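# Seat the grey arch's pegs into the stand's posts

## Task

Set the grey arch down on the stand softly, with no forcing, so that the peg beneath each green end slides into the hole of its post and each green end ends up sitting on top of its post. Do not let the arms or hands strike or bear down hard on the stand, and do not shove, yank or ram the arch, or the task fails. The arch must stay seated on its own, not because the robot is holding it. Finally release it and move the grippers away.

## Robot and tools

Robot: two 6-joint arms, left_arm and right_arm, each ending in a parallel gripper. Joint columns per arm, in order: waist, shoulder, elbow, forearm roll, wrist pitch, wrist roll. Stated ranges in radians: elbow -2.792 to 2.792; all other joints -6.283 to 6.283. Real ends can differ from these by up to 0.010 rad.

Frame: one shared world frame. The origin is on the table top midway between the arms, +x runs out over the table, +z is up, and left_arm sits on the +y side. The arm names are not image sides. Each gripper's fingers point along its own +z axis and close along its y axis. The reported end_effector_position (metres) is the point between the pads when closed. Closed fingertips reach about 33 mm past it, open ones about 9 mm, and while closing the tips travel roughly 24 mm further out, so keep that clearance above surfaces. Reported hand positions can be a little off, more so at long reach.

Tool execute_actions takes "actions", a list holding one item or nothing, plus an optional "pictures" boolean (images come by default).
- Empty list: nothing is commanded; you just get the current state.
- Wait: {"steps": N}, N up to 300 control steps of 1/30 s. It returns once N steps have passed since the previous result, and your reply time counts toward them.
- Motion: {"rows": [...], "steps": N}, N up to 15 (default 15), 1 to 15 rows. Each row drives one step, and the last row repeats if there are fewer rows than steps.

Row layout: one flat list of 18 numbers covering both arms, always all 18. The first 9 are left_arm: six absolute joint target angles in radians, then gripper position, force_limit, speed. The last 9 are the same for right_arm.
- Joint targets are absolute angles, not offsets, in the same units that Joint positions reports. A call is refused, and nothing is sent, if a target is more than 0.010 rad outside a stated range and further out than that joint's current angle. Targets past a joint's real end are clipped to it, and the result may say "joint sent to its limit". A missing message does not prove there is more room.
- Gripper position runs from -1 to +1. +1 is fully open (140 mm), the pads touch at about -0.8, and -1 closes until blocked.
- force_limit runs from -1 to +1: about 14 N at -1, 60 N at 0 and 107 N at +1 (parts up to 40 mm wide).
- speed runs from -1 to +1: about 30, 140 and 250 mm/s at -1, 0 and +1.
- To leave a gripper unchanged, repeat its previous three numbers, because 0 counts as a real command.

Motion limits: joint targets move at most 2.09 rad/s (waist, shoulder), 3.14 (elbow) or 3.93 (the three wrist joints), take 0.3 s to ramp up, and all joints of an arm are timed to arrive together. Each step the target may lead the measured angle by at most 0.456 rad (waist, shoulder), 0.683 (elbow) or 0.854 (wrist joints). If targets would place the gripper more than 70 mm from where it is, the whole arm's targets are pulled back. Between calls, arms keep heading for the last row until they nearly stop or a step is HELD. After that, only a new action moves them further.

Results: a state line per arm with the gripper's position, quaternion (wxyz) and velocities; Joint positions and Joint velocities blocks (rad, rad/s) per arm; and gripper data.
- object_status: 0 moving, 1 blocked while opening, 2 blocked while closing (a grasp), 3 at the requested position or pads touching (a thin part may still be held).
- position_measured is in counts, 3 fully open to 230 pads together, and it is not linear in mm.
- Stopped fingers stay put until the position number changes by at least 0.01. To squeeze harder while status is 2, raise force_limit and switch position between -1 and -0.98.
- "joint command not followed" means a clearance check changed or blocked joint targets.
- HELD marks steps whose row was not fully sent.
- MOTOR HOT warns of heating under load. OVER-TEMPERATURE FAULT means the arm is braked until it cools.
- TORQUE FAULT or FORCE FAULT stops an arm for 10 s and drops the rest of the call. Either happens when joint contact torque hits its load limit (299 N m waist and shoulder, 140 elbow, 39.6 wrist joints; held weight counts) or when an outside force reaches 144 N.

Tool zoom_image: camera is "cam_left_wrist" or "cam_right_wrist", and region is [x0, y0, x1, y1] in pixels of that camera's latest 504x504 image, from the top-left, at most 504 by 504. It returns a closer view. Calibration gives each camera's intrinsics K, distortion D and T_world_to_cam, all slightly uncertain. Wrist camera poses follow their arm's joints.

Tool show_instructions: no arguments. It shows the scene's reference images (here the page titled "Buzz-wire game page 1") and moves nothing.

Tool finished_scene: scene is 1 or 2. It irreversibly ends that scene, reports whether the task was achieved, and starts the next scene. A reply without a tool call ends everything.

Things to avoid:
- dropping the arch or letting anything leave the table;
- hard contact with the stand;
- forcing the pegs in;
- arms colliding or pressing on each other;
- ending the scene while the arch is still being held.
Loose objects may occasionally get a brief shove, so check the arch's position before placing. Move smoothly and without wasted effort.

Each tool is called as name(argument=value, ...), one argument or row to a line, values as JSON.

Reference images:

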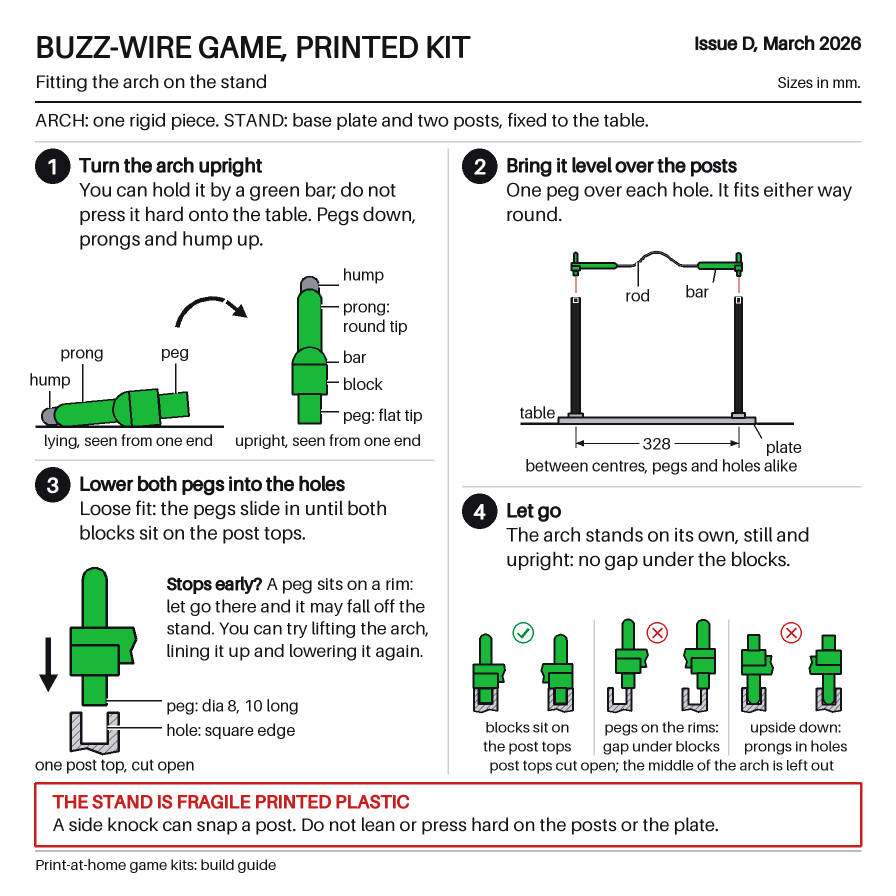

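## Session

I'll start by looking at the current state.

execute_actions(
  actions=[],
)

Scene clock: 0.00 s of 4600.00 s.
left_arm: end_effector_position=(+0.5820, +0.0667, +0.2137) position_measured=3 object_status=3 end_effector_quat_wxyz=(+0.573, +0.325, +0.743, +0.120) end_effector_velocity=(-0.000, -0.000, +0.000) end_effector_angular_velocity=(-0.000, -0.000, -0.001) | right_arm: end_effector_position=(+0.4839, -0.9889, +0.1839) position_measured=3 object_status=3 end_effector_quat_wxyz=(+0.517, -0.049, +0.850, -0.089) end_effector_velocity=(-0.000, +0.000, -0.000) end_effector_angular_velocity=(-0.000, +0.000, +0.000)
Joint positions: left_arm=[-1.032  0.142  2.358  1.907  0.938  2.828] | right_arm=[-0.926  0.13   2.33   1.704  0.849  2.119]
Joint velocities: left_arm=[-0.    -0.001 -0.     0.    -0.     0.   ] | right_arm=[-0. -0.  0.  0. -0. -0.]

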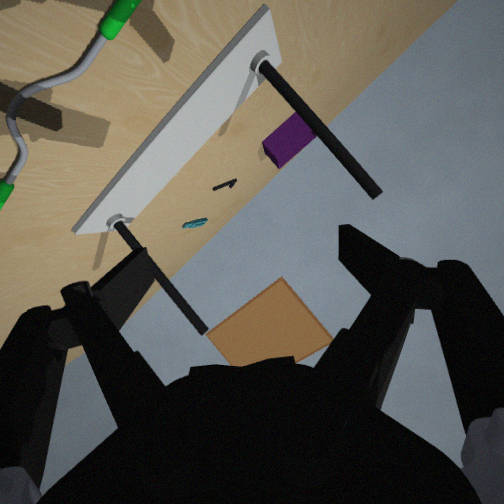

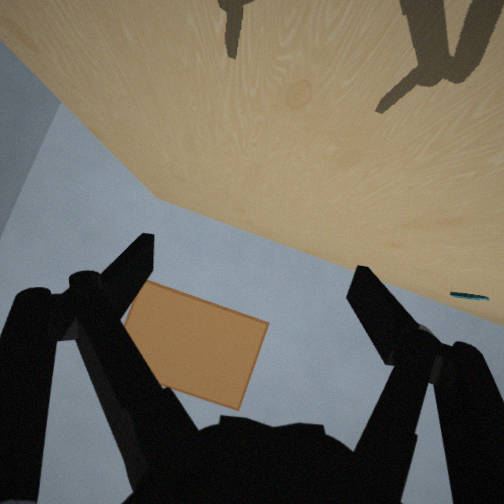

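execute_actions(
  actions=[
    {"rows": [[-1.332, 0.142, 2.358, 1.907, 0.938, 2.828, 1, 0, 0, -0.626, 0.13, 2.33, 1.704, 0.849, 2.119, 1, 0, 0]], "steps": 15},
  ],
  pictures=false,
)

execute_actions(
  actions=[
    {"steps": 20},
  ],
  pictures=true,
)

Scene clock: 83.33 s of 4600.00 s.
left_arm: end_effector_position=(+0.4319, -0.0663, +0.2137) position_measured=3 object_status=3 end_effector_quat_wxyz=(+0.584, +0.432, +0.686, +0.034) end_effector_velocity=(-0.071, -0.046, +0.001) end_effector_angular_velocity=(+0.000, -0.002, -0.126) | right_arm: end_effector_position=(+0.5788, -0.8171, +0.1835) position_measured=3 object_status=3 end_effector_quat_wxyz=(+0.524, -0.175, +0.833, -0.010) end_effector_velocity=(+0.025, +0.064, +0.000) end_effector_angular_velocity=(-0.002, +0.000, +0.106)
Joint positions: left_arm=[-1.33   0.142  2.358  1.907  0.938  2.828] | right_arm=[-0.627  0.13   2.33   1.704  0.849  2.119]
Joint velocities: left_arm=[-0.125 -0.     0.     0.001  0.001  0.001] | right_arm=[ 0.106  0.001 -0.003 -0.001 -0.001  0.001]
Steps of this call (steps 1 to 90: nothing new was sent; then 79.83 s passed at rest; steps 91 to 105: all 15 steps of this action). Readings (joint positions | what the end effector reports):
91: left_arm=[-1.032 0.142 2.358 1.907 0.938 2.828] | right_arm=[-0.925 0.130 2.330 1.704 0.849 2.119] | left_arm position_measured=3 object_status=3 | right_arm position_measured=3 object_status=3
92: left_arm=[-1.037 0.142 2.358 1.907 0.938 2.828] | right_arm=[-0.921 0.130 2.330 1.704 0.849 2.119] | left_arm position_measured=3 object_status=3 | right_arm position_measured=3 object_status=3
94: left_arm=[-1.068 0.142 2.358 1.907 0.938 2.828] | right_arm=[-0.890 0.130 2.330 1.704 0.849 2.119] | left_arm position_measured=3 object_status=3 | right_arm position_measured=3 object_status=3
98: left_arm=[-1.177 0.142 2.358 1.907 0.938 2.828] | right_arm=[-0.779 0.130 2.330 1.704 0.849 2.119] | left_arm position_measured=3 object_status=3 | right_arm position_measured=3 object_status=3
105: the state above

Scene clock: 84.00 s of 4600.00 s.
left_arm: end_effector_position=(+0.4309, -0.0670, +0.2138) position_measured=3 object_status=3 end_effector_quat_wxyz=(+0.584, +0.433, +0.686, +0.033) end_effector_velocity=(+0.000, -0.000, -0.000) end_effector_angular_velocity=(+0.000, +0.000, +0.000) | right_arm: end_effector_position=(+0.5791, -0.8163, +0.1834) position_measured=3 object_status=3 end_effector_quat_wxyz=(+0.524, -0.175, +0.833, -0.010) end_effector_velocity=(+0.000, -0.000, -0.001) end_effector_angular_velocity=(+0.002, +0.002, -0.001)
Joint positions: left_arm=[-1.332  0.142  2.358  1.907  0.938  2.828] | right_arm=[-0.626  0.13   2.33   1.704  0.849  2.119]
Joint velocities: left_arm=[ 0.     0.001 -0.    -0.     0.    -0.   ] | right_arm=[ 0.     0.003 -0.     0.001 -0.001  0.   ]
Steps of this call (steps 1 to 15: the robot went on to your last target; steps 16 to 20: nothing new was sent). Readings (joint positions | what the end effector reports):
1: left_arm=[-1.332 0.142 2.358 1.907 0.938 2.828] | right_arm=[-0.626 0.130 2.330 1.704 0.849 2.119] | left_arm position_measured=3 object_status=3 | right_arm position_measured=3 object_status=3
2: left_arm=[-1.332 0.142 2.358 1.907 0.938 2.828] | right_arm=[-0.626 0.130 2.330 1.704 0.849 2.119] | left_arm position_measured=3 object_status=3 | right_arm position_measured=3 object_status=3
4: left_arm=[-1.332 0.142 2.358 1.907 0.938 2.828] | right_arm=[-0.626 0.130 2.330 1.704 0.849 2.119] | left_arm position_measured=3 object_status=3 | right_arm position_measured=3 object_status=3
8: left_arm=[-1.332 0.142 2.358 1.907 0.938 2.828] | right_arm=[-0.626 0.130 2.330 1.704 0.849 2.119] | left_arm position_measured=3 object_status=3 | right_arm position_measured=3 object_status=3
20: the state above
All arms were judged still, so your last target was given up. Only a new action makes them travel on or press farther. Fingers that are still opening or closing keep moving.
camera_calibration (this result's frames):
cam_left_wrist: T_world_to_cam=[[0.513202, 0.5614, 0.649195, -0.328866], [-0.400893, -0.512016, 0.759687, -0.0176852], [0.758887, -0.65013, -0.0377063, -0.178287], [0, 0, 0, 1]] pos_world=[0.296985, 0.0596607, 0.220211]
cam_right_wrist: T_world_to_cam=[[-0.362796, 0.866873, -0.341922, 0.98014], [-0.0349311, 0.354012, 0.934588, 0.153873], [0.931214, 0.351008, -0.0981533, -0.0448431], [0, 0, 0, 1]] pos_world=[0.402724, -0.88839, 0.186922]

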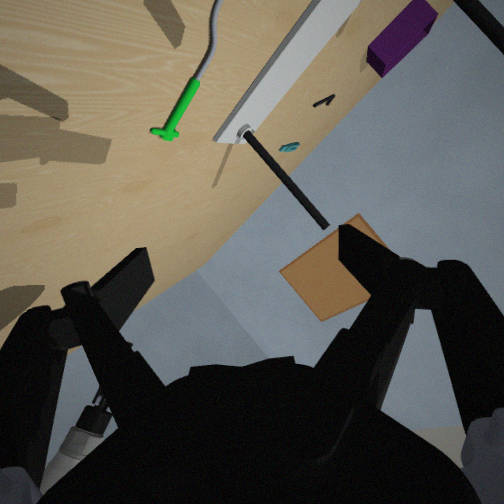

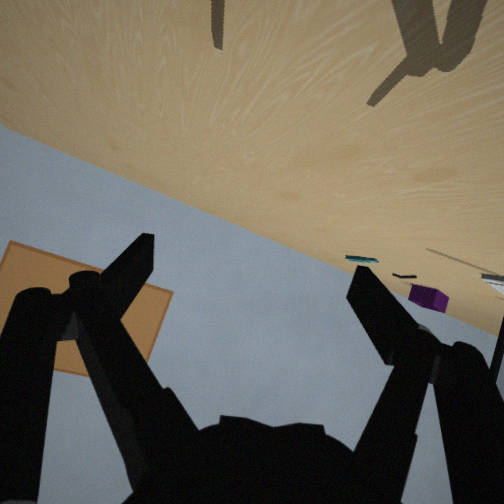

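zoom_image(
  camera="cam_left_wrist",
  region=[100, 0, 300, 200],
)

Region (100, 0, 300, 200) of cam_left_wrist's 504x504 image, scaled by 2.520, with more detail than that image has.

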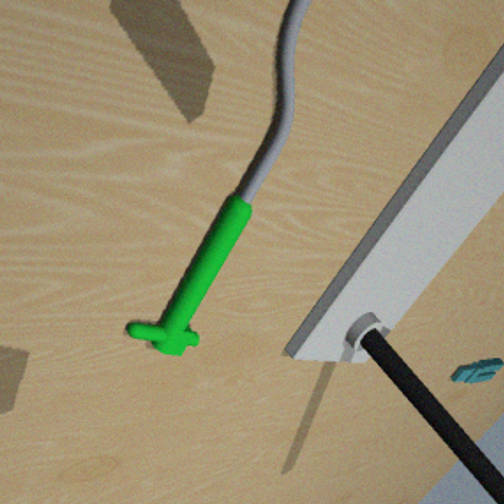

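execute_actions(
  actions=[
    {"rows": [[-0.798, 0.486, 1.545, 0.0, 1.11, 2.313, -0.3, 0, 0, -0.626, 0.13, 2.33, 1.704, 0.849, 2.119, 1, 0, 0]], "steps": 15},
  ],
  pictures=false,
)

execute_actions(
  actions=[
    {"steps": 30},
  ],
  pictures=true,
)

Scene clock: 176.20 s of 4600.00 s.
left_arm: end_effector_position=(+0.6459, -0.0248, +0.2128) position_measured=105 object_status=0 end_effector_quat_wxyz=(+0.483, -0.121, +0.867, +0.013) end_effector_velocity=(+0.326, +0.208, -0.220) end_effector_angular_velocity=(-1.927, +1.225, +2.864) | right_arm: end_effector_position=(+0.5791, -0.8163, +0.1834) position_measured=3 object_status=3 end_effector_quat_wxyz=(+0.524, -0.175, +0.833, -0.010) end_effector_velocity=(+0.001, -0.001, +0.000) end_effector_angular_velocity=(-0.001, -0.001, -0.000)
Joint positions: left_arm=[-1.03   0.341  1.898  1.242  1.037  2.53 ] | right_arm=[-0.626  0.13   2.33   1.704  0.849  2.119]
Joint velocities: left_arm=[ 0.788  0.494 -1.203 -2.423  0.245 -0.737] | right_arm=[-0.     0.    -0.001 -0.    -0.    -0.   ]
Steps of this call (steps 1 to 90: nothing new was sent; then 88.70 s passed at rest; steps 91 to 105: all 15 steps of this action). Readings (joint positions | what the end effector reports):
91: left_arm=[-1.332 0.142 2.358 1.907 0.938 2.828] | right_arm=[-0.626 0.130 2.330 1.704 0.849 2.119] | left_arm position_measured=3 object_status=0 | right_arm position_measured=3 object_status=3
92: left_arm=[-1.328 0.146 2.351 1.899 0.939 2.823] | right_arm=[-0.626 0.130 2.330 1.704 0.849 2.119] | left_arm position_measured=6 object_status=0 | right_arm position_measured=3 object_status=3
94: left_arm=[-1.296 0.169 2.304 1.839 0.952 2.787] | right_arm=[-0.626 0.130 2.330 1.704 0.849 2.119] | left_arm position_measured=22 object_status=0 | right_arm position_measured=3 object_status=3
98: left_arm=[-1.201 0.234 2.160 1.660 0.984 2.691] | right_arm=[-0.626 0.130 2.330 1.704 0.849 2.119] | left_arm position_measured=52 object_status=0 | right_arm position_measured=3 object_status=3
105: the state above

Scene clock: 177.20 s of 4600.00 s.
left_arm: end_effector_position=(+0.5810, -0.0994, +0.1199) position_measured=167 object_status=3 end_effector_quat_wxyz=(+0.000, +0.680, -0.733, +0.000) end_effector_velocity=(-0.000, -0.000, -0.001) end_effector_angular_velocity=(+0.000, +0.001, +0.000) | right_arm: end_effector_position=(+0.5791, -0.8163, +0.1834) position_measured=3 object_status=3 end_effector_quat_wxyz=(+0.524, -0.175, +0.833, -0.010) end_effector_velocity=(+0.000, +0.000, +0.000) end_effector_angular_velocity=(-0.000, -0.000, +0.000)
Joint positions: left_arm=[-0.798  0.486  1.545  0.     1.11   2.313] | right_arm=[-0.626  0.13   2.33   1.704  0.849  2.119]
Joint velocities: left_arm=[-0.     0.001 -0.    -0.001  0.     0.   ] | right_arm=[-0.    -0.    -0.    -0.001  0.     0.   ]
Steps of this call (steps 1 to 30: the robot went on to your last target). Readings (joint positions | what the end effector reports):
1: left_arm=[-1.002 0.358 1.857 1.153 1.046 2.505] | right_arm=[-0.626 0.130 2.330 1.704 0.849 2.119] | left_arm position_measured=113 object_status=0 | right_arm position_measured=3 object_status=3
2: left_arm=[-0.973 0.376 1.812 1.050 1.055 2.477] | right_arm=[-0.626 0.130 2.330 1.704 0.849 2.119] | left_arm position_measured=120 object_status=0 | right_arm position_measured=3 object_status=3
4: left_arm=[-0.918 0.411 1.728 0.822 1.072 2.426] | right_arm=[-0.626 0.130 2.330 1.704 0.849 2.119] | left_arm position_measured=136 object_status=0 | right_arm position_measured=3 object_status=3
8: left_arm=[-0.857 0.449 1.635 0.469 1.091 2.369] | right_arm=[-0.626 0.130 2.330 1.704 0.849 2.119] | left_arm position_measured=165 object_status=0 | right_arm position_measured=3 object_status=3
30: the state above
camera_calibration (this result's frames):
cam_left_wrist: T_world_to_cam=[[-0.980957, 0.19078, 0.0364291, 0.577991], [0.191833, 0.922311, 0.335473, -0.0536404], [0.0304025, 0.336072, -0.941345, 0.31281], [0, 0, 0, 1]] pos_world=[0.567764, -0.165923, 0.291401]
cam_right_wrist: T_world_to_cam=[[-0.362805, 0.866851, -0.341967, 0.980151], [-0.0350137, 0.354031, 0.934578, 0.153895], [0.931207, 0.351043, -0.0980925, -0.0448346], [0, 0, 0, 1]] pos_world=[0.402742, -0.88839, 0.186955]

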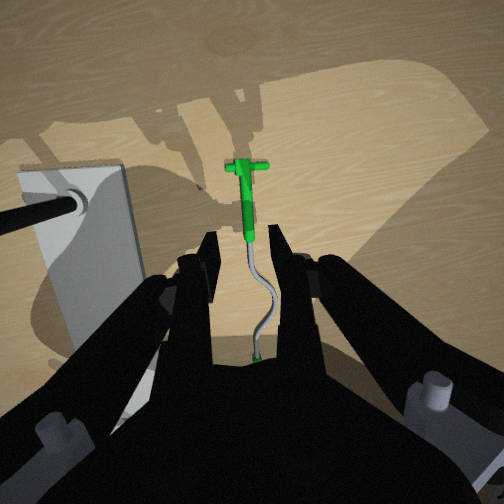

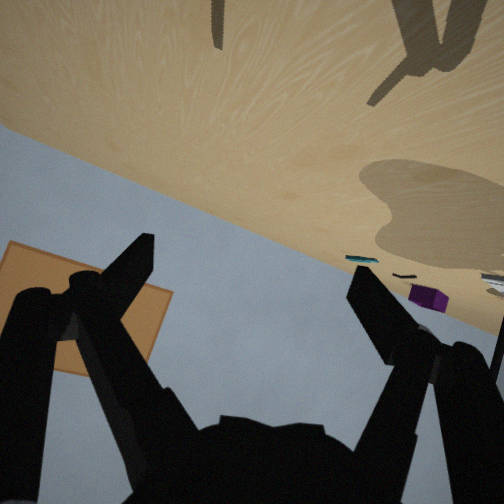

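zoom_image(
  camera="cam_left_wrist",
  region=[170, 140, 330, 300],
)

Region (170, 140, 330, 300) of cam_left_wrist's 504x504 image, scaled by 3.150, with more detail than that image has.

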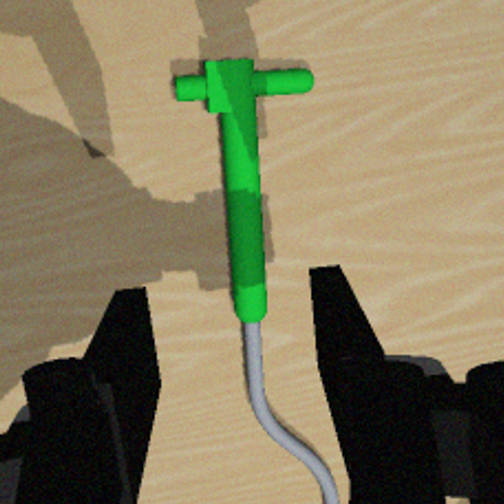

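execute_actions(
  actions=[
    {"rows": [[-0.811, 0.537, 1.5855, 0.0, 1.019, 2.339, -0.3, 0, 0, -0.626, 0.13, 2.33, 1.704, 0.849, 2.119, 1, 0, 0]], "steps": 15},
  ],
  pictures=true,
)

Scene clock: 203.60 s of 4600.00 s.
left_arm: end_effector_position=(+0.5747, -0.1082, +0.0597) position_measured=167 object_status=3 end_effector_quat_wxyz=(+0.000, +0.666, -0.746, +0.000) end_effector_velocity=(+0.001, -0.000, +0.000) end_effector_angular_velocity=(-0.000, -0.002, -0.001) | right_arm: end_effector_position=(+0.5791, -0.8163, +0.1834) position_measured=3 object_status=3 end_effector_quat_wxyz=(+0.524, -0.175, +0.833, -0.010) end_effector_velocity=(+0.001, -0.001, +0.001) end_effector_angular_velocity=(-0.001, -0.002, +0.001)
Joint positions: left_arm=[-0.811  0.537  1.586 -0.     1.019  2.339] | right_arm=[-0.626  0.13   2.33   1.704  0.849  2.119]
Joint velocities: left_arm=[-0.    -0.    -0.     0.001 -0.001  0.001] | right_arm=[-0.     0.    -0.002 -0.     0.001 -0.   ]
Steps of this call (steps 1 to 15: the robot went on to your last target; steps 16 to 90: nothing new was sent; then 22.90 s passed at rest; steps 91 to 105: all 15 steps of this action). Readings (joint positions | what the end effector reports):
91: left_arm=[-0.798 0.486 1.545 -0.000 1.110 2.313] | right_arm=[-0.626 0.130 2.330 1.704 0.849 2.119] | left_arm position_measured=167 object_status=3 | right_arm position_measured=3 object_status=3
92: left_arm=[-0.799 0.490 1.547 0.000 1.102 2.315] | right_arm=[-0.626 0.130 2.330 1.704 0.849 2.119] | left_arm position_measured=167 object_status=3 | right_arm position_measured=3 object_status=3
94: left_arm=[-0.806 0.519 1.571 -0.000 1.050 2.330] | right_arm=[-0.626 0.130 2.330 1.704 0.849 2.119] | left_arm position_measured=167 object_status=3 | right_arm position_measured=3 object_status=3
98: left_arm=[-0.811 0.537 1.586 -0.000 1.019 2.339] | right_arm=[-0.626 0.130 2.330 1.704 0.849 2.119] | left_arm position_measured=167 object_status=3 | right_arm position_measured=3 object_status=3
105: the state above
camera_calibration (this result's frames):
cam_left_wrist: T_world_to_cam=[[-0.972786, 0.228741, 0.036948, 0.57507], [0.227677, 0.914033, 0.335719, -0.0456907], [0.0430208, 0.334995, -0.941237, 0.251854], [0, 0, 0, 1]] pos_world=[0.558988, -0.174149, 0.231146]
cam_right_wrist: T_world_to_cam=[[-0.362805, 0.866851, -0.341967, 0.980151], [-0.0350135, 0.354031, 0.934578, 0.153895], [0.931207, 0.351043, -0.0980926, -0.0448343], [0, 0, 0, 1]] pos_world=[0.402742, -0.88839, 0.186955]

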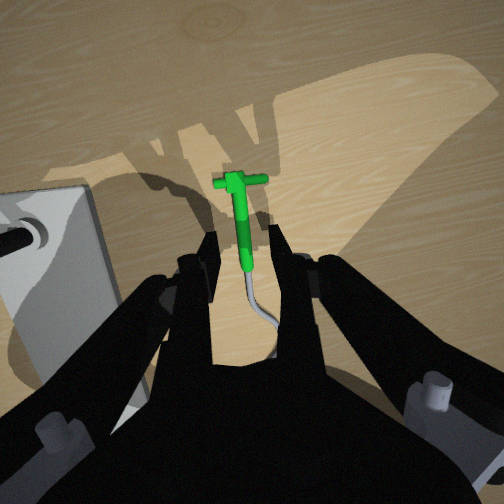

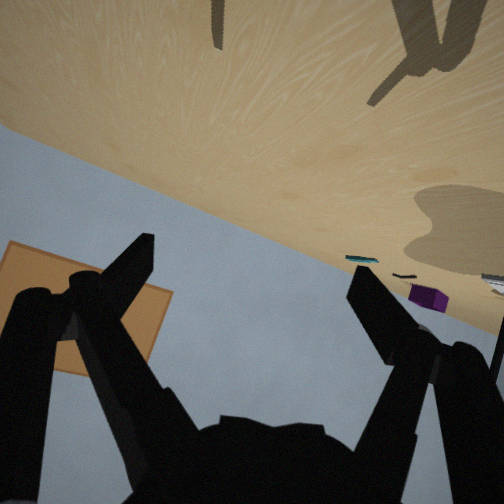

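zoom_image(
  camera="cam_left_wrist",
  region=[170, 150, 330, 310],
)

Region (170, 150, 330, 310) of cam_left_wrist's 504x504 image, scaled by 3.150, with more detail than that image has.

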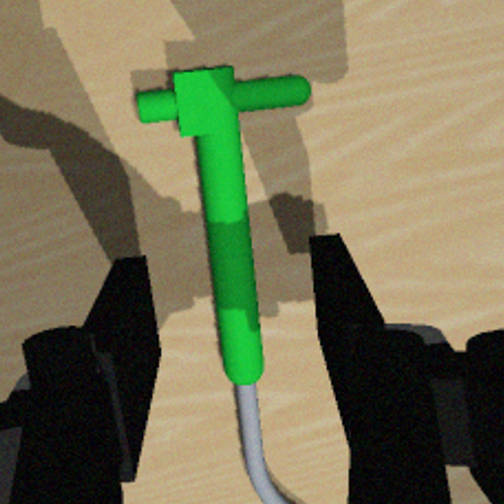

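execute_actions(
  actions=[
    {"rows": [[-0.7977, 0.540, 1.6225, 0.0, 0.979, 2.3526, -0.3, 0, 0, -0.626, 0.13, 2.33, 1.704, 0.849, 2.119, 1, 0, 0]], "steps": 15},
  ],
  pictures=true,
)

zoom_image(
  camera="cam_left_wrist",
  region=[170, 150, 330, 310],
)

Scene clock: 215.50 s of 4600.00 s.
left_arm: end_effector_position=(+0.5763, -0.0930, +0.0399) position_measured=167 object_status=3 end_effector_quat_wxyz=(-0.000, +0.666, -0.746, -0.000) end_effector_velocity=(+0.000, -0.000, -0.000) end_effector_angular_velocity=(-0.000, +0.000, +0.000) | right_arm: end_effector_position=(+0.5791, -0.8163, +0.1834) position_measured=3 object_status=3 end_effector_quat_wxyz=(+0.524, -0.175, +0.833, -0.010) end_effector_velocity=(-0.000, -0.000, -0.000) end_effector_angular_velocity=(+0.000, +0.000, -0.001)
Joint positions: left_arm=[-0.798  0.54   1.623  0.     0.979  2.353] | right_arm=[-0.626  0.13   2.33   1.704  0.849  2.119]
Joint velocities: left_arm=[ 0.     0.    -0.001 -0.     0.     0.   ] | right_arm=[-0.    -0.001  0.001  0.001 -0.001  0.   ]
Steps of this call (steps 1 to 15: the robot went on to your last target; steps 16 to 90: nothing new was sent; then 8.40 s passed at rest; steps 91 to 105: all 15 steps of this action). Readings (joint positions | what the end effector reports):
91: left_arm=[-0.811 0.537 1.586 0.000 1.019 2.339] | right_arm=[-0.626 0.130 2.330 1.704 0.849 2.119] | left_arm position_measured=167 object_status=3 | right_arm position_measured=3 object_status=3
92: left_arm=[-0.809 0.537 1.591 0.000 1.012 2.341] | right_arm=[-0.626 0.130 2.330 1.704 0.849 2.119] | left_arm position_measured=167 object_status=3 | right_arm position_measured=3 object_status=3
94: left_arm=[-0.799 0.540 1.620 0.000 0.983 2.351] | right_arm=[-0.626 0.130 2.330 1.704 0.849 2.119] | left_arm position_measured=167 object_status=3 | right_arm position_measured=3 object_status=3
98: left_arm=[-0.798 0.540 1.623 0.000 0.979 2.353] | right_arm=[-0.626 0.130 2.330 1.704 0.849 2.119] | left_arm position_measured=167 object_status=3 | right_arm position_measured=3 object_status=3
105: the state above
camera_calibration (this result's frames):
cam_left_wrist: T_world_to_cam=[[-0.97266, 0.229298, 0.0368132, 0.573861], [0.228141, 0.913807, 0.336018, -0.0535362], [0.043408, 0.335229, -0.941136, 0.227849], [0, 0, 0, 1]] pos_world=[0.560495, -0.159045, 0.2113]
cam_right_wrist: T_world_to_cam=[[-0.362805, 0.866851, -0.341967, 0.980151], [-0.0350137, 0.354031, 0.934578, 0.153895], [0.931207, 0.351043, -0.0980927, -0.0448343], [0, 0, 0, 1]] pos_world=[0.402742, -0.88839, 0.186955]

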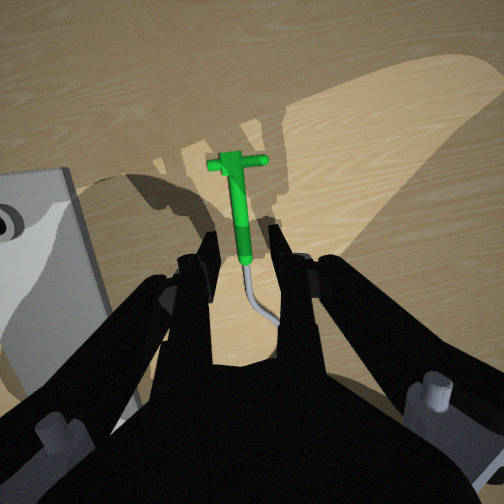

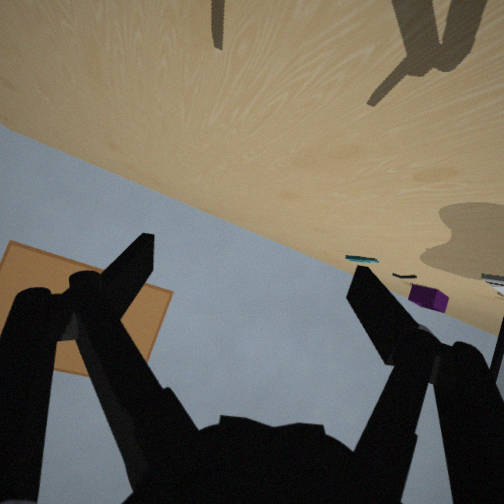

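Region (170, 150, 330, 310) of cam_left_wrist's 504x504 image, scaled by 3.150, with more detail than that image has.

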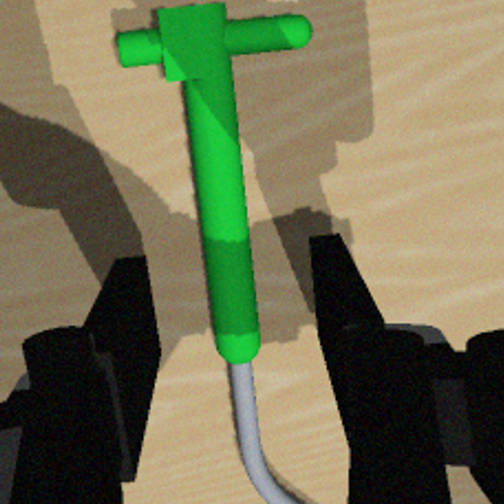

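execute_actions(
  actions=[
    {"rows": [[-0.7977, 0.5436, 1.625, 0.0, 0.973, 2.3526, -0.3, 0, 0, -0.626, 0.13, 2.33, 1.704, 0.849, 2.119, 1, 0, 0]], "steps": 10},
  ],
  pictures=false,
)

execute_actions(
  actions=[
    {"rows": [[-0.7977, 0.5436, 1.625, 0.0, 0.973, 2.3526, -1, 0.2, -0.5, -0.626, 0.13, 2.33, 1.704, 0.849, 2.119, 1, 0, 0]], "steps": 15},
  ],
  pictures=true,
)

Scene clock: 222.40 s of 4600.00 s.
left_arm: end_effector_position=(+0.5763, -0.0932, +0.0361) position_measured=167 object_status=3 end_effector_quat_wxyz=(+0.000, +0.666, -0.746, +0.000) end_effector_velocity=(-0.001, +0.001, -0.002) end_effector_angular_velocity=(+0.002, +0.002, +0.000) | right_arm: end_effector_position=(+0.5791, -0.8163, +0.1834) position_measured=3 object_status=3 end_effector_quat_wxyz=(+0.524, -0.175, +0.833, -0.010) end_effector_velocity=(+0.000, -0.000, +0.001) end_effector_angular_velocity=(-0.001, -0.001, -0.000)
Joint positions: left_arm=[-0.798  0.544  1.625 -0.     0.973  2.353] | right_arm=[-0.626  0.13   2.33   1.704  0.849  2.119]
Joint velocities: left_arm=[ 0.     0.002  0.001 -0.    -0.    -0.   ] | right_arm=[-0.    -0.001 -0.001 -0.    -0.     0.   ]
Steps of this call (steps 1 to 15: the robot went on to your last target; steps 16 to 90: nothing new was sent; then 3.57 s passed at rest; steps 91 to 100: all 10 steps of this action). Readings (joint positions | what the end effector reports):
91: left_arm=[-0.798 0.540 1.622 -0.000 0.979 2.353] | right_arm=[-0.626 0.130 2.330 1.704 0.849 2.119] | left_arm position_measured=167 object_status=3 | right_arm position_measured=3 object_status=3
92: left_arm=[-0.798 0.541 1.623 -0.000 0.975 2.353] | right_arm=[-0.626 0.130 2.330 1.704 0.849 2.119] | left_arm position_measured=167 object_status=3 | right_arm position_measured=3 object_status=3
94: left_arm=[-0.798 0.543 1.625 -0.000 0.973 2.353] | right_arm=[-0.626 0.130 2.330 1.704 0.849 2.119] | left_arm position_measured=167 object_status=3 | right_arm position_measured=3 object_status=3
98: left_arm=[-0.798 0.543 1.625 -0.000 0.973 2.353] | right_arm=[-0.626 0.130 2.330 1.704 0.849 2.119] | left_arm position_measured=167 object_status=3 | right_arm position_measured=3 object_status=3
100: the state above

Scene clock: 222.90 s of 4600.00 s.
left_arm: end_effector_position=(+0.5763, -0.0931, +0.0360) position_measured=218 object_status=0 end_effector_quat_wxyz=(+0.000, +0.666, -0.746, -0.000) end_effector_velocity=(-0.000, +0.000, +0.000) end_effector_angular_velocity=(+0.001, +0.001, -0.001) | right_arm: end_effector_position=(+0.5791, -0.8163, +0.1834) position_measured=3 object_status=3 end_effector_quat_wxyz=(+0.524, -0.175, +0.833, -0.010) end_effector_velocity=(+0.000, +0.000, -0.000) end_effector_angular_velocity=(+0.001, -0.000, +0.001)
Joint positions: left_arm=[-0.798  0.544  1.625 -0.     0.973  2.353] | right_arm=[-0.626  0.13   2.33   1.704  0.849  2.119]
Joint velocities: left_arm=[ 0.    -0.     0.     0.     0.002  0.001] | right_arm=[-0.     0.001 -0.    -0.     0.001 -0.   ]
Steps of this call (steps 1 to 15: all 15 steps of this action). Readings (joint positions | what the end effector reports):
1: left_arm=[-0.798 0.544 1.625 -0.000 0.973 2.353] | right_arm=[-0.626 0.130 2.330 1.704 0.849 2.119] | left_arm position_measured=167 object_status=0 | right_arm position_measured=3 object_status=3
2: left_arm=[-0.798 0.544 1.625 -0.000 0.973 2.353] | right_arm=[-0.626 0.130 2.330 1.704 0.849 2.119] | left_arm position_measured=169 object_status=0 | right_arm position_measured=3 object_status=3
4: left_arm=[-0.798 0.544 1.625 -0.000 0.973 2.353] | right_arm=[-0.626 0.130 2.330 1.704 0.849 2.119] | left_arm position_measured=178 object_status=0 | right_arm position_measured=3 object_status=3
8: left_arm=[-0.798 0.544 1.625 -0.000 0.973 2.353] | right_arm=[-0.626 0.130 2.330 1.704 0.849 2.119] | left_arm position_measured=197 object_status=0 | right_arm position_measured=3 object_status=3
15: the state above
camera_calibration (this result's frames):
cam_left_wrist: T_world_to_cam=[[-0.972706, 0.229082, 0.0369287, 0.573998], [0.227989, 0.913943, 0.335753, -0.0520593], [0.0431641, 0.335008, -0.941226, 0.224358], [0, 0, 0, 1]] pos_world=[0.560516, -0.159075, 0.207453]
cam_right_wrist: T_world_to_cam=[[-0.362805, 0.866851, -0.341967, 0.980151], [-0.0350136, 0.354031, 0.934578, 0.153895], [0.931207, 0.351043, -0.0980925, -0.0448346], [0, 0, 0, 1]] pos_world=[0.402742, -0.88839, 0.186955]

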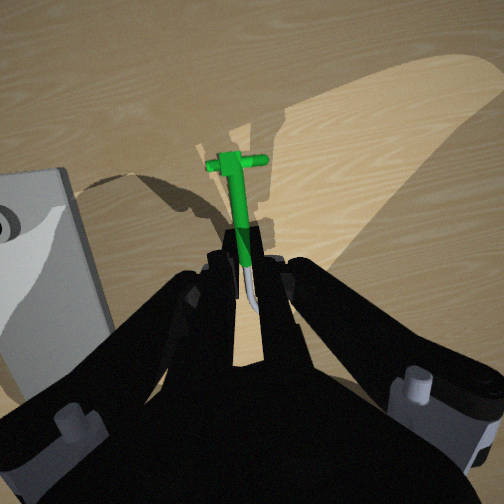

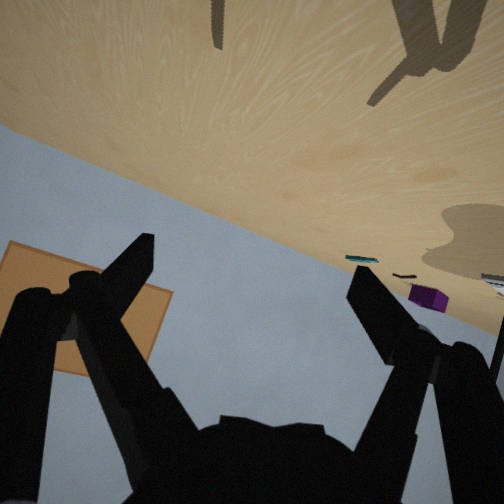

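execute_actions(
  actions=[
    {"steps": 8},
  ],
  pictures=true,
)

zoom_image(
  camera="cam_left_wrist",
  region=[170, 140, 330, 300],
)

Scene clock: 224.80 s of 4600.00 s.
left_arm: end_effector_position=(+0.5763, -0.0931, +0.0360) position_measured=218 object_status=2 end_effector_quat_wxyz=(+0.000, +0.666, -0.746, +0.000) end_effector_velocity=(+0.000, +0.001, -0.000) end_effector_angular_velocity=(+0.002, -0.001, -0.001) | right_arm: end_effector_position=(+0.5791, -0.8163, +0.1834) position_measured=3 object_status=3 end_effector_quat_wxyz=(+0.524, -0.175, +0.833, -0.010) end_effector_velocity=(-0.000, -0.000, -0.001) end_effector_angular_velocity=(+0.001, +0.001, -0.001)
Joint positions: left_arm=[-0.798  0.544  1.625  0.     0.973  2.353] | right_arm=[-0.626  0.13   2.33   1.704  0.849  2.119]
Joint velocities: left_arm=[ 0.     0.    -0.     0.002  0.001  0.   ] | right_arm=[-0.     0.     0.001  0.    -0.001  0.001]
Steps of this call (steps 1 to 15: the robot went on to your last target; steps 16 to 57: nothing new was sent). Readings (joint positions | what the end effector reports):
1: left_arm=[-0.798 0.544 1.625 -0.000 0.973 2.353] | right_arm=[-0.626 0.130 2.330 1.704 0.849 2.119] | left_arm position_measured=218 object_status=0 | right_arm position_measured=3 object_status=3
2: left_arm=[-0.798 0.544 1.625 -0.000 0.973 2.353] | right_arm=[-0.626 0.130 2.330 1.704 0.849 2.119] | left_arm position_measured=218 object_status=0 | right_arm position_measured=3 object_status=3
4: left_arm=[-0.798 0.544 1.625 -0.000 0.973 2.353] | right_arm=[-0.626 0.130 2.330 1.704 0.849 2.119] | left_arm position_measured=218 object_status=2 | right_arm position_measured=3 object_status=3
8: left_arm=[-0.798 0.544 1.625 -0.000 0.973 2.353] | right_arm=[-0.626 0.130 2.330 1.704 0.849 2.119] | left_arm position_measured=218 object_status=2 | right_arm position_measured=3 object_status=3
57: the state above
All arms were judged still, so your last target was given up. Only a new action makes them travel on or press farther. Fingers that are still opening or closing keep moving.
camera_calibration (this result's frames):
cam_left_wrist: T_world_to_cam=[[-0.972695, 0.229138, 0.0368748, 0.574016], [0.228021, 0.913911, 0.335817, -0.0521041], [0.043248, 0.335056, -0.941205, 0.224306], [0, 0, 0, 1]] pos_world=[0.560523, -0.159065, 0.207449]
cam_right_wrist: T_world_to_cam=[[-0.362805, 0.866851, -0.341967, 0.980151], [-0.0350135, 0.354031, 0.934578, 0.153895], [0.931207, 0.351043, -0.0980925, -0.0448346], [0, 0, 0, 1]] pos_world=[0.402742, -0.88839, 0.186955]

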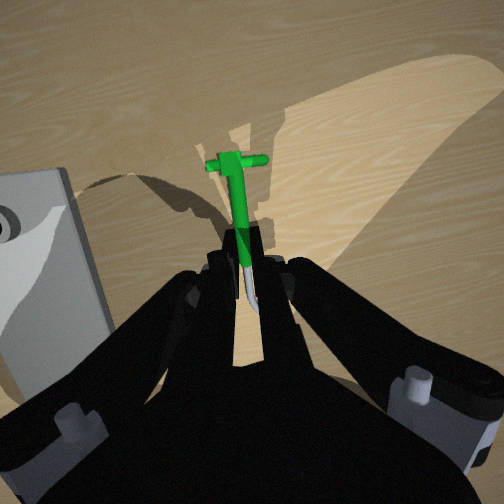

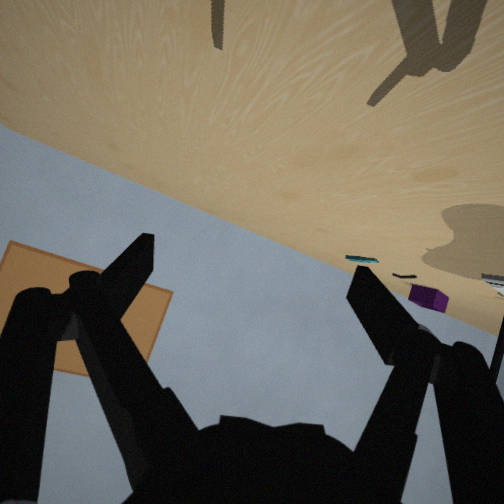

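Region (170, 140, 330, 300) of cam_left_wrist's 504x504 image, scaled by 3.150, with more detail than that image has.

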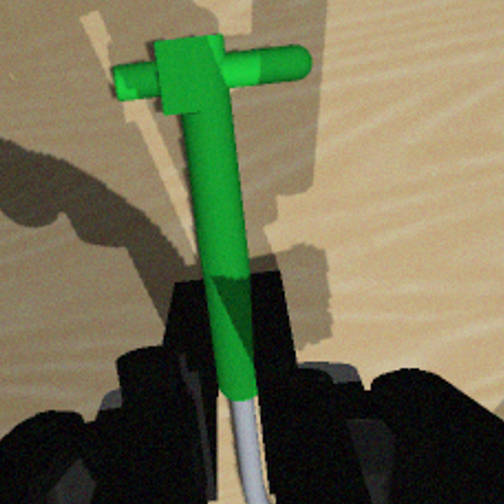

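execute_actions(
  actions=[
    {"rows": [[-0.7977, 0.454, 1.535, 0.0, 1.152, 2.3526, -1, 0.2, -0.5, -0.626, 0.13, 2.33, 1.704, 0.849, 2.119, 1, 0, 0]], "steps": 15},
  ],
  pictures=true,
)

Scene clock: 250.07 s of 4600.00 s.
left_arm: end_effector_position=(+0.5765, -0.0933, +0.1502) position_measured=218 object_status=2 end_effector_quat_wxyz=(-0.000, +0.666, -0.746, +0.000) end_effector_velocity=(-0.000, +0.000, +0.000) end_effector_angular_velocity=(+0.000, +0.000, -0.000) | right_arm: end_effector_position=(+0.5791, -0.8163, +0.1834) position_measured=3 object_status=3 end_effector_quat_wxyz=(+0.524, -0.175, +0.833, -0.010) end_effector_velocity=(+0.000, -0.001, +0.000) end_effector_angular_velocity=(-0.000, -0.000, -0.001)
Joint positions: left_arm=[-0.798  0.454  1.535  0.     1.152  2.353] | right_arm=[-0.626  0.13   2.33   1.704  0.849  2.119]
Joint velocities: left_arm=[ 0. -0.  0. -0.  0.  0.] | right_arm=[-0.     0.001 -0.001  0.001 -0.    -0.   ]
Steps of this call (steps 1 to 90: nothing new was sent; then 21.77 s passed at rest; steps 91 to 105: all 15 steps of this action). Readings (joint positions | what the end effector reports):
91: left_arm=[-0.798 0.543 1.625 0.000 0.973 2.353] | right_arm=[-0.626 0.130 2.330 1.704 0.849 2.119] | left_arm position_measured=218 object_status=2 | right_arm position_measured=3 object_status=3
92: left_arm=[-0.798 0.540 1.622 0.000 0.982 2.353] | right_arm=[-0.626 0.130 2.330 1.704 0.849 2.119] | left_arm position_measured=218 object_status=2 | right_arm position_measured=3 object_status=3
94: left_arm=[-0.798 0.511 1.593 0.000 1.039 2.353] | right_arm=[-0.626 0.130 2.330 1.704 0.849 2.119] | left_arm position_measured=218 object_status=2 | right_arm position_measured=3 object_status=3
98: left_arm=[-0.798 0.456 1.537 0.000 1.147 2.353] | right_arm=[-0.626 0.130 2.330 1.704 0.849 2.119] | left_arm position_measured=218 object_status=2 | right_arm position_measured=3 object_status=3
105: the state above
camera_calibration (this result's frames):
cam_left_wrist: T_world_to_cam=[[-0.972678, 0.229317, 0.036197, 0.570128], [0.227975, 0.91402, 0.335551, -0.0902229], [0.0438628, 0.334635, -0.941326, 0.331489], [0, 0, 0, 1]] pos_world=[0.56058, -0.159202, 0.321676]
cam_right_wrist: T_world_to_cam=[[-0.362805, 0.866851, -0.341967, 0.980151], [-0.0350135, 0.354031, 0.934578, 0.153895], [0.931207, 0.351043, -0.0980926, -0.0448345], [0, 0, 0, 1]] pos_world=[0.402742, -0.88839, 0.186955]

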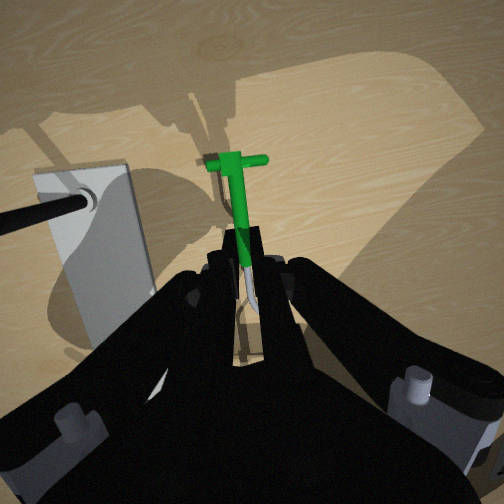

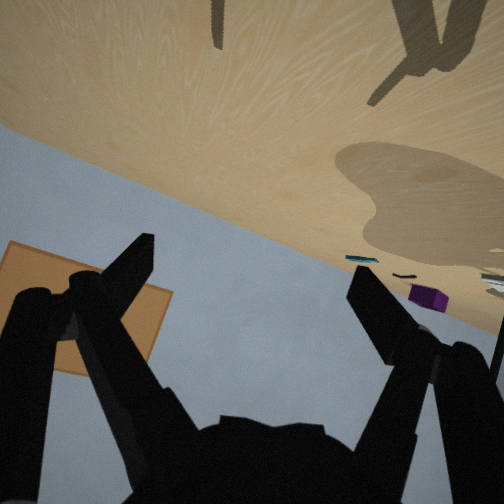

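zoom_image(
  camera="cam_left_wrist",
  region=[0, 130, 180, 310],
)

Region (0, 130, 180, 310) of cam_left_wrist's 504x504 image, scaled by 2.800, with more detail than that image has.

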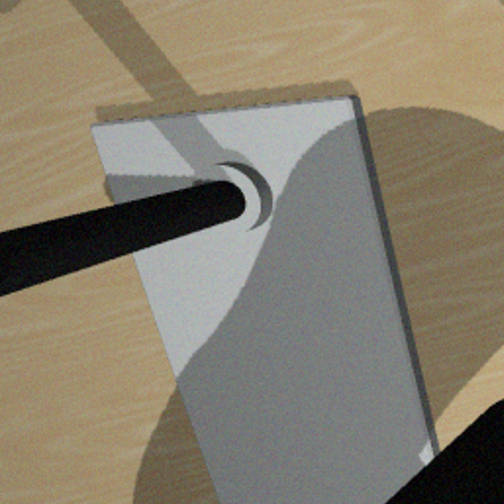

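execute_actions(
  actions=[
    {"rows": [[-0.834, 0.2825, 1.8945, 1.075, 1.115, 3.061, -1, 0.2, -0.5, -0.626, 0.13, 2.33, 1.704, 0.849, 2.119, 1, 0, 0]], "steps": 15},
  ],
  pictures=false,
)

execute_actions(
  actions=[
    {"rows": [[-0.870, 0.111, 2.254, 2.150, 1.078, 3.769, -1, 0.2, -0.5, -0.626, 0.13, 2.33, 1.704, 0.849, 2.119, 1, 0, 0]], "steps": 15},
  ],
  pictures=false,
)

execute_actions(
  actions=[
    {"steps": 20},
  ],
  pictures=true,
)

Scene clock: 272.27 s of 4600.00 s.
left_arm: end_effector_position=(+0.6607, +0.0889, +0.1786) position_measured=218 object_status=2 end_effector_quat_wxyz=(+0.294, -0.281, +0.908, +0.098) end_effector_velocity=(+0.240, +0.332, +0.225) end_effector_angular_velocity=(+1.777, -0.724, -2.074) | right_arm: end_effector_position=(+0.5791, -0.8163, +0.1834) position_measured=3 object_status=3 end_effector_quat_wxyz=(+0.524, -0.175, +0.833, -0.010) end_effector_velocity=(+0.001, -0.001, -0.001) end_effector_angular_velocity=(-0.000, +0.001, +0.000)
Joint positions: left_arm=[-0.822  0.337  1.78   0.711  1.127  2.834] | right_arm=[-0.626  0.13   2.33   1.704  0.849  2.119]
Joint velocities: left_arm=[-0.063 -0.292  0.615  1.932 -0.06   1.205] | right_arm=[ 0.     0.002 -0.001 -0.    -0.001 -0.   ]
Steps of this call (steps 1 to 15: the robot went on to your last target; steps 16 to 90: nothing new was sent; then 18.70 s passed at rest; steps 91 to 105: all 15 steps of this action). Readings (joint positions | what the end effector reports):
91: left_arm=[-0.798 0.454 1.535 0.000 1.152 2.353] | right_arm=[-0.626 0.130 2.330 1.704 0.849 2.119] | left_arm position_measured=218 object_status=2 | right_arm position_measured=3 object_status=3
92: left_arm=[-0.798 0.452 1.539 0.008 1.152 2.360] | right_arm=[-0.626 0.130 2.330 1.704 0.849 2.119] | left_arm position_measured=218 object_status=2 | right_arm position_measured=3 object_status=3
94: left_arm=[-0.800 0.440 1.564 0.068 1.149 2.409] | right_arm=[-0.626 0.130 2.330 1.704 0.849 2.119] | left_arm position_measured=218 object_status=2 | right_arm position_measured=3 object_status=3
98: left_arm=[-0.808 0.402 1.645 0.284 1.141 2.569] | right_arm=[-0.626 0.130 2.330 1.704 0.849 2.119] | left_arm position_measured=218 object_status=2 | right_arm position_measured=3 object_status=3
105: the state above

Scene clock: 272.77 s of 4600.00 s.
left_arm: end_effector_position=(+0.7030, +0.1259, +0.3411) position_measured=218 object_status=2 end_effector_quat_wxyz=(+0.520, +0.438, +0.607, +0.410) end_effector_velocity=(-0.120, -0.273, +0.289) end_effector_angular_velocity=(+2.331, -1.080, -1.791) | right_arm: end_effector_position=(+0.5791, -0.8163, +0.1834) position_measured=3 object_status=3 end_effector_quat_wxyz=(+0.524, -0.175, +0.833, -0.010) end_effector_velocity=(-0.000, +0.000, +0.000) end_effector_angular_velocity=(-0.001, -0.000, +0.001)
Joint positions: left_arm=[-0.863  0.144  2.185  1.886  1.085  3.633] | right_arm=[-0.626  0.13   2.33   1.704  0.849  2.119]
Joint velocities: left_arm=[-0.06  -0.284  0.592  2.251 -0.06   1.167] | right_arm=[ 0.    -0.001 -0.    -0.001 -0.     0.   ]
Steps of this call (steps 1 to 15: all 15 steps of this action). Readings (joint positions | what the end effector reports):
1: left_arm=[-0.824 0.327 1.801 0.777 1.125 2.876] | right_arm=[-0.626 0.130 2.330 1.704 0.849 2.119] | left_arm position_measured=218 object_status=2 | right_arm position_measured=3 object_status=3
2: left_arm=[-0.827 0.316 1.825 0.843 1.122 2.924] | right_arm=[-0.626 0.130 2.330 1.704 0.849 2.119] | left_arm position_measured=218 object_status=2 | right_arm position_measured=3 object_status=3
4: left_arm=[-0.834 0.282 1.895 0.979 1.115 3.059] | right_arm=[-0.626 0.130 2.330 1.704 0.849 2.119] | left_arm position_measured=218 object_status=2 | right_arm position_measured=3 object_status=3
8: left_arm=[-0.848 0.216 2.033 1.318 1.101 3.332] | right_arm=[-0.626 0.130 2.330 1.704 0.849 2.119] | left_arm position_measured=218 object_status=2 | right_arm position_measured=3 object_status=3
15: the state above

Scene clock: 273.43 s of 4600.00 s.
left_arm: end_effector_position=(+0.6803, +0.0899, +0.3701) position_measured=218 object_status=2 end_effector_quat_wxyz=(+0.535, +0.535, +0.462, +0.462) end_effector_velocity=(-0.000, +0.000, +0.001) end_effector_angular_velocity=(-0.001, -0.001, +0.000) | right_arm: end_effector_position=(+0.5791, -0.8163, +0.1834) position_measured=3 object_status=3 end_effector_quat_wxyz=(+0.524, -0.175, +0.833, -0.010) end_effector_velocity=(+0.000, +0.000, +0.001) end_effector_angular_velocity=(-0.001, -0.001, +0.001)
Joint positions: left_arm=[-0.87   0.111  2.254  2.15   1.078  3.769] | right_arm=[-0.626  0.13   2.33   1.704  0.849  2.119]
Joint velocities: left_arm=[-0.    -0.002 -0.    -0.     0.    -0.   ] | right_arm=[ 0.    -0.001 -0.    -0.     0.     0.   ]
Steps of this call (steps 1 to 20: the robot went on to your last target). Readings (joint positions | what the end effector reports):
1: left_arm=[-0.865 0.135 2.205 1.960 1.083 3.671] | right_arm=[-0.626 0.130 2.330 1.704 0.849 2.119] | left_arm position_measured=218 object_status=2 | right_arm position_measured=3 object_status=3
2: left_arm=[-0.867 0.126 2.222 2.026 1.081 3.705] | right_arm=[-0.626 0.130 2.330 1.704 0.849 2.119] | left_arm position_measured=218 object_status=2 | right_arm position_measured=3 object_status=3
4: left_arm=[-0.869 0.115 2.245 2.116 1.079 3.751] | right_arm=[-0.626 0.130 2.330 1.704 0.849 2.119] | left_arm position_measured=218 object_status=2 | right_arm position_measured=3 object_status=3
8: left_arm=[-0.870 0.111 2.254 2.150 1.078 3.769] | right_arm=[-0.626 0.130 2.330 1.704 0.849 2.119] | left_arm position_measured=218 object_status=2 | right_arm position_measured=3 object_status=3
20: the state above
camera_calibration (this result's frames):
cam_left_wrist: T_world_to_cam=[[-0.0541235, -0.110936, 0.992353, -0.327044], [-0.468187, -0.874978, -0.12335, 0.44911], [0.88197, -0.471283, -0.00458195, -0.371782], [0, 0, 0, 1]] pos_world=[0.520468, 0.181466, 0.378237]
cam_right_wrist: T_world_to_cam=[[-0.362805, 0.866851, -0.341967, 0.980151], [-0.0350137, 0.354031, 0.934578, 0.153895], [0.931207, 0.351043, -0.0980926, -0.0448344], [0, 0, 0, 1]] pos_world=[0.402742, -0.88839, 0.186955]

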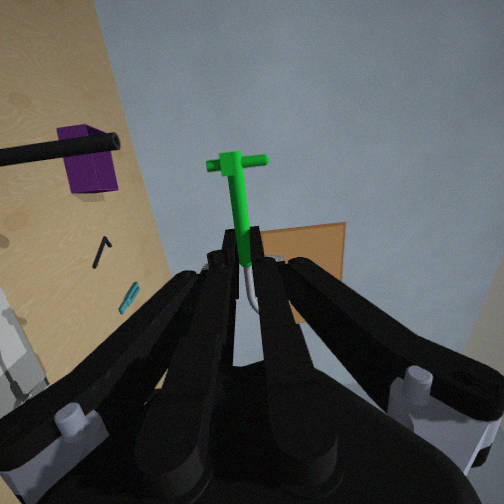

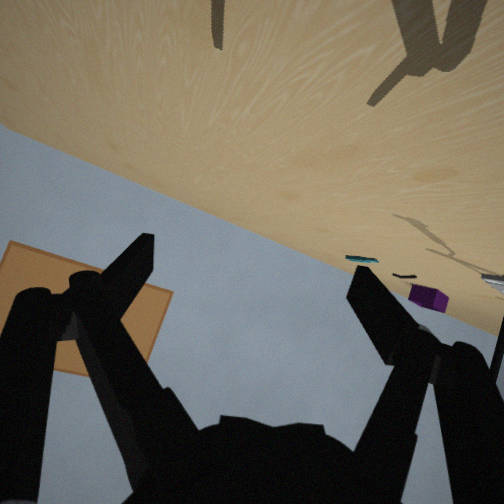

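zoom_image(
  camera="cam_left_wrist",
  region=[60, 80, 300, 320],
)

Region (60, 80, 300, 320) of cam_left_wrist's 504x504 image, scaled by 2.100, with more detail than that image has.

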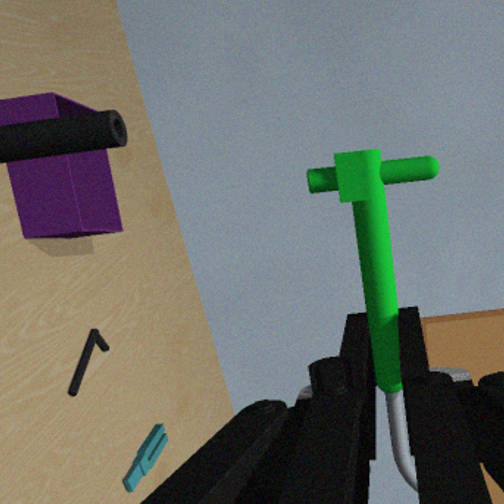

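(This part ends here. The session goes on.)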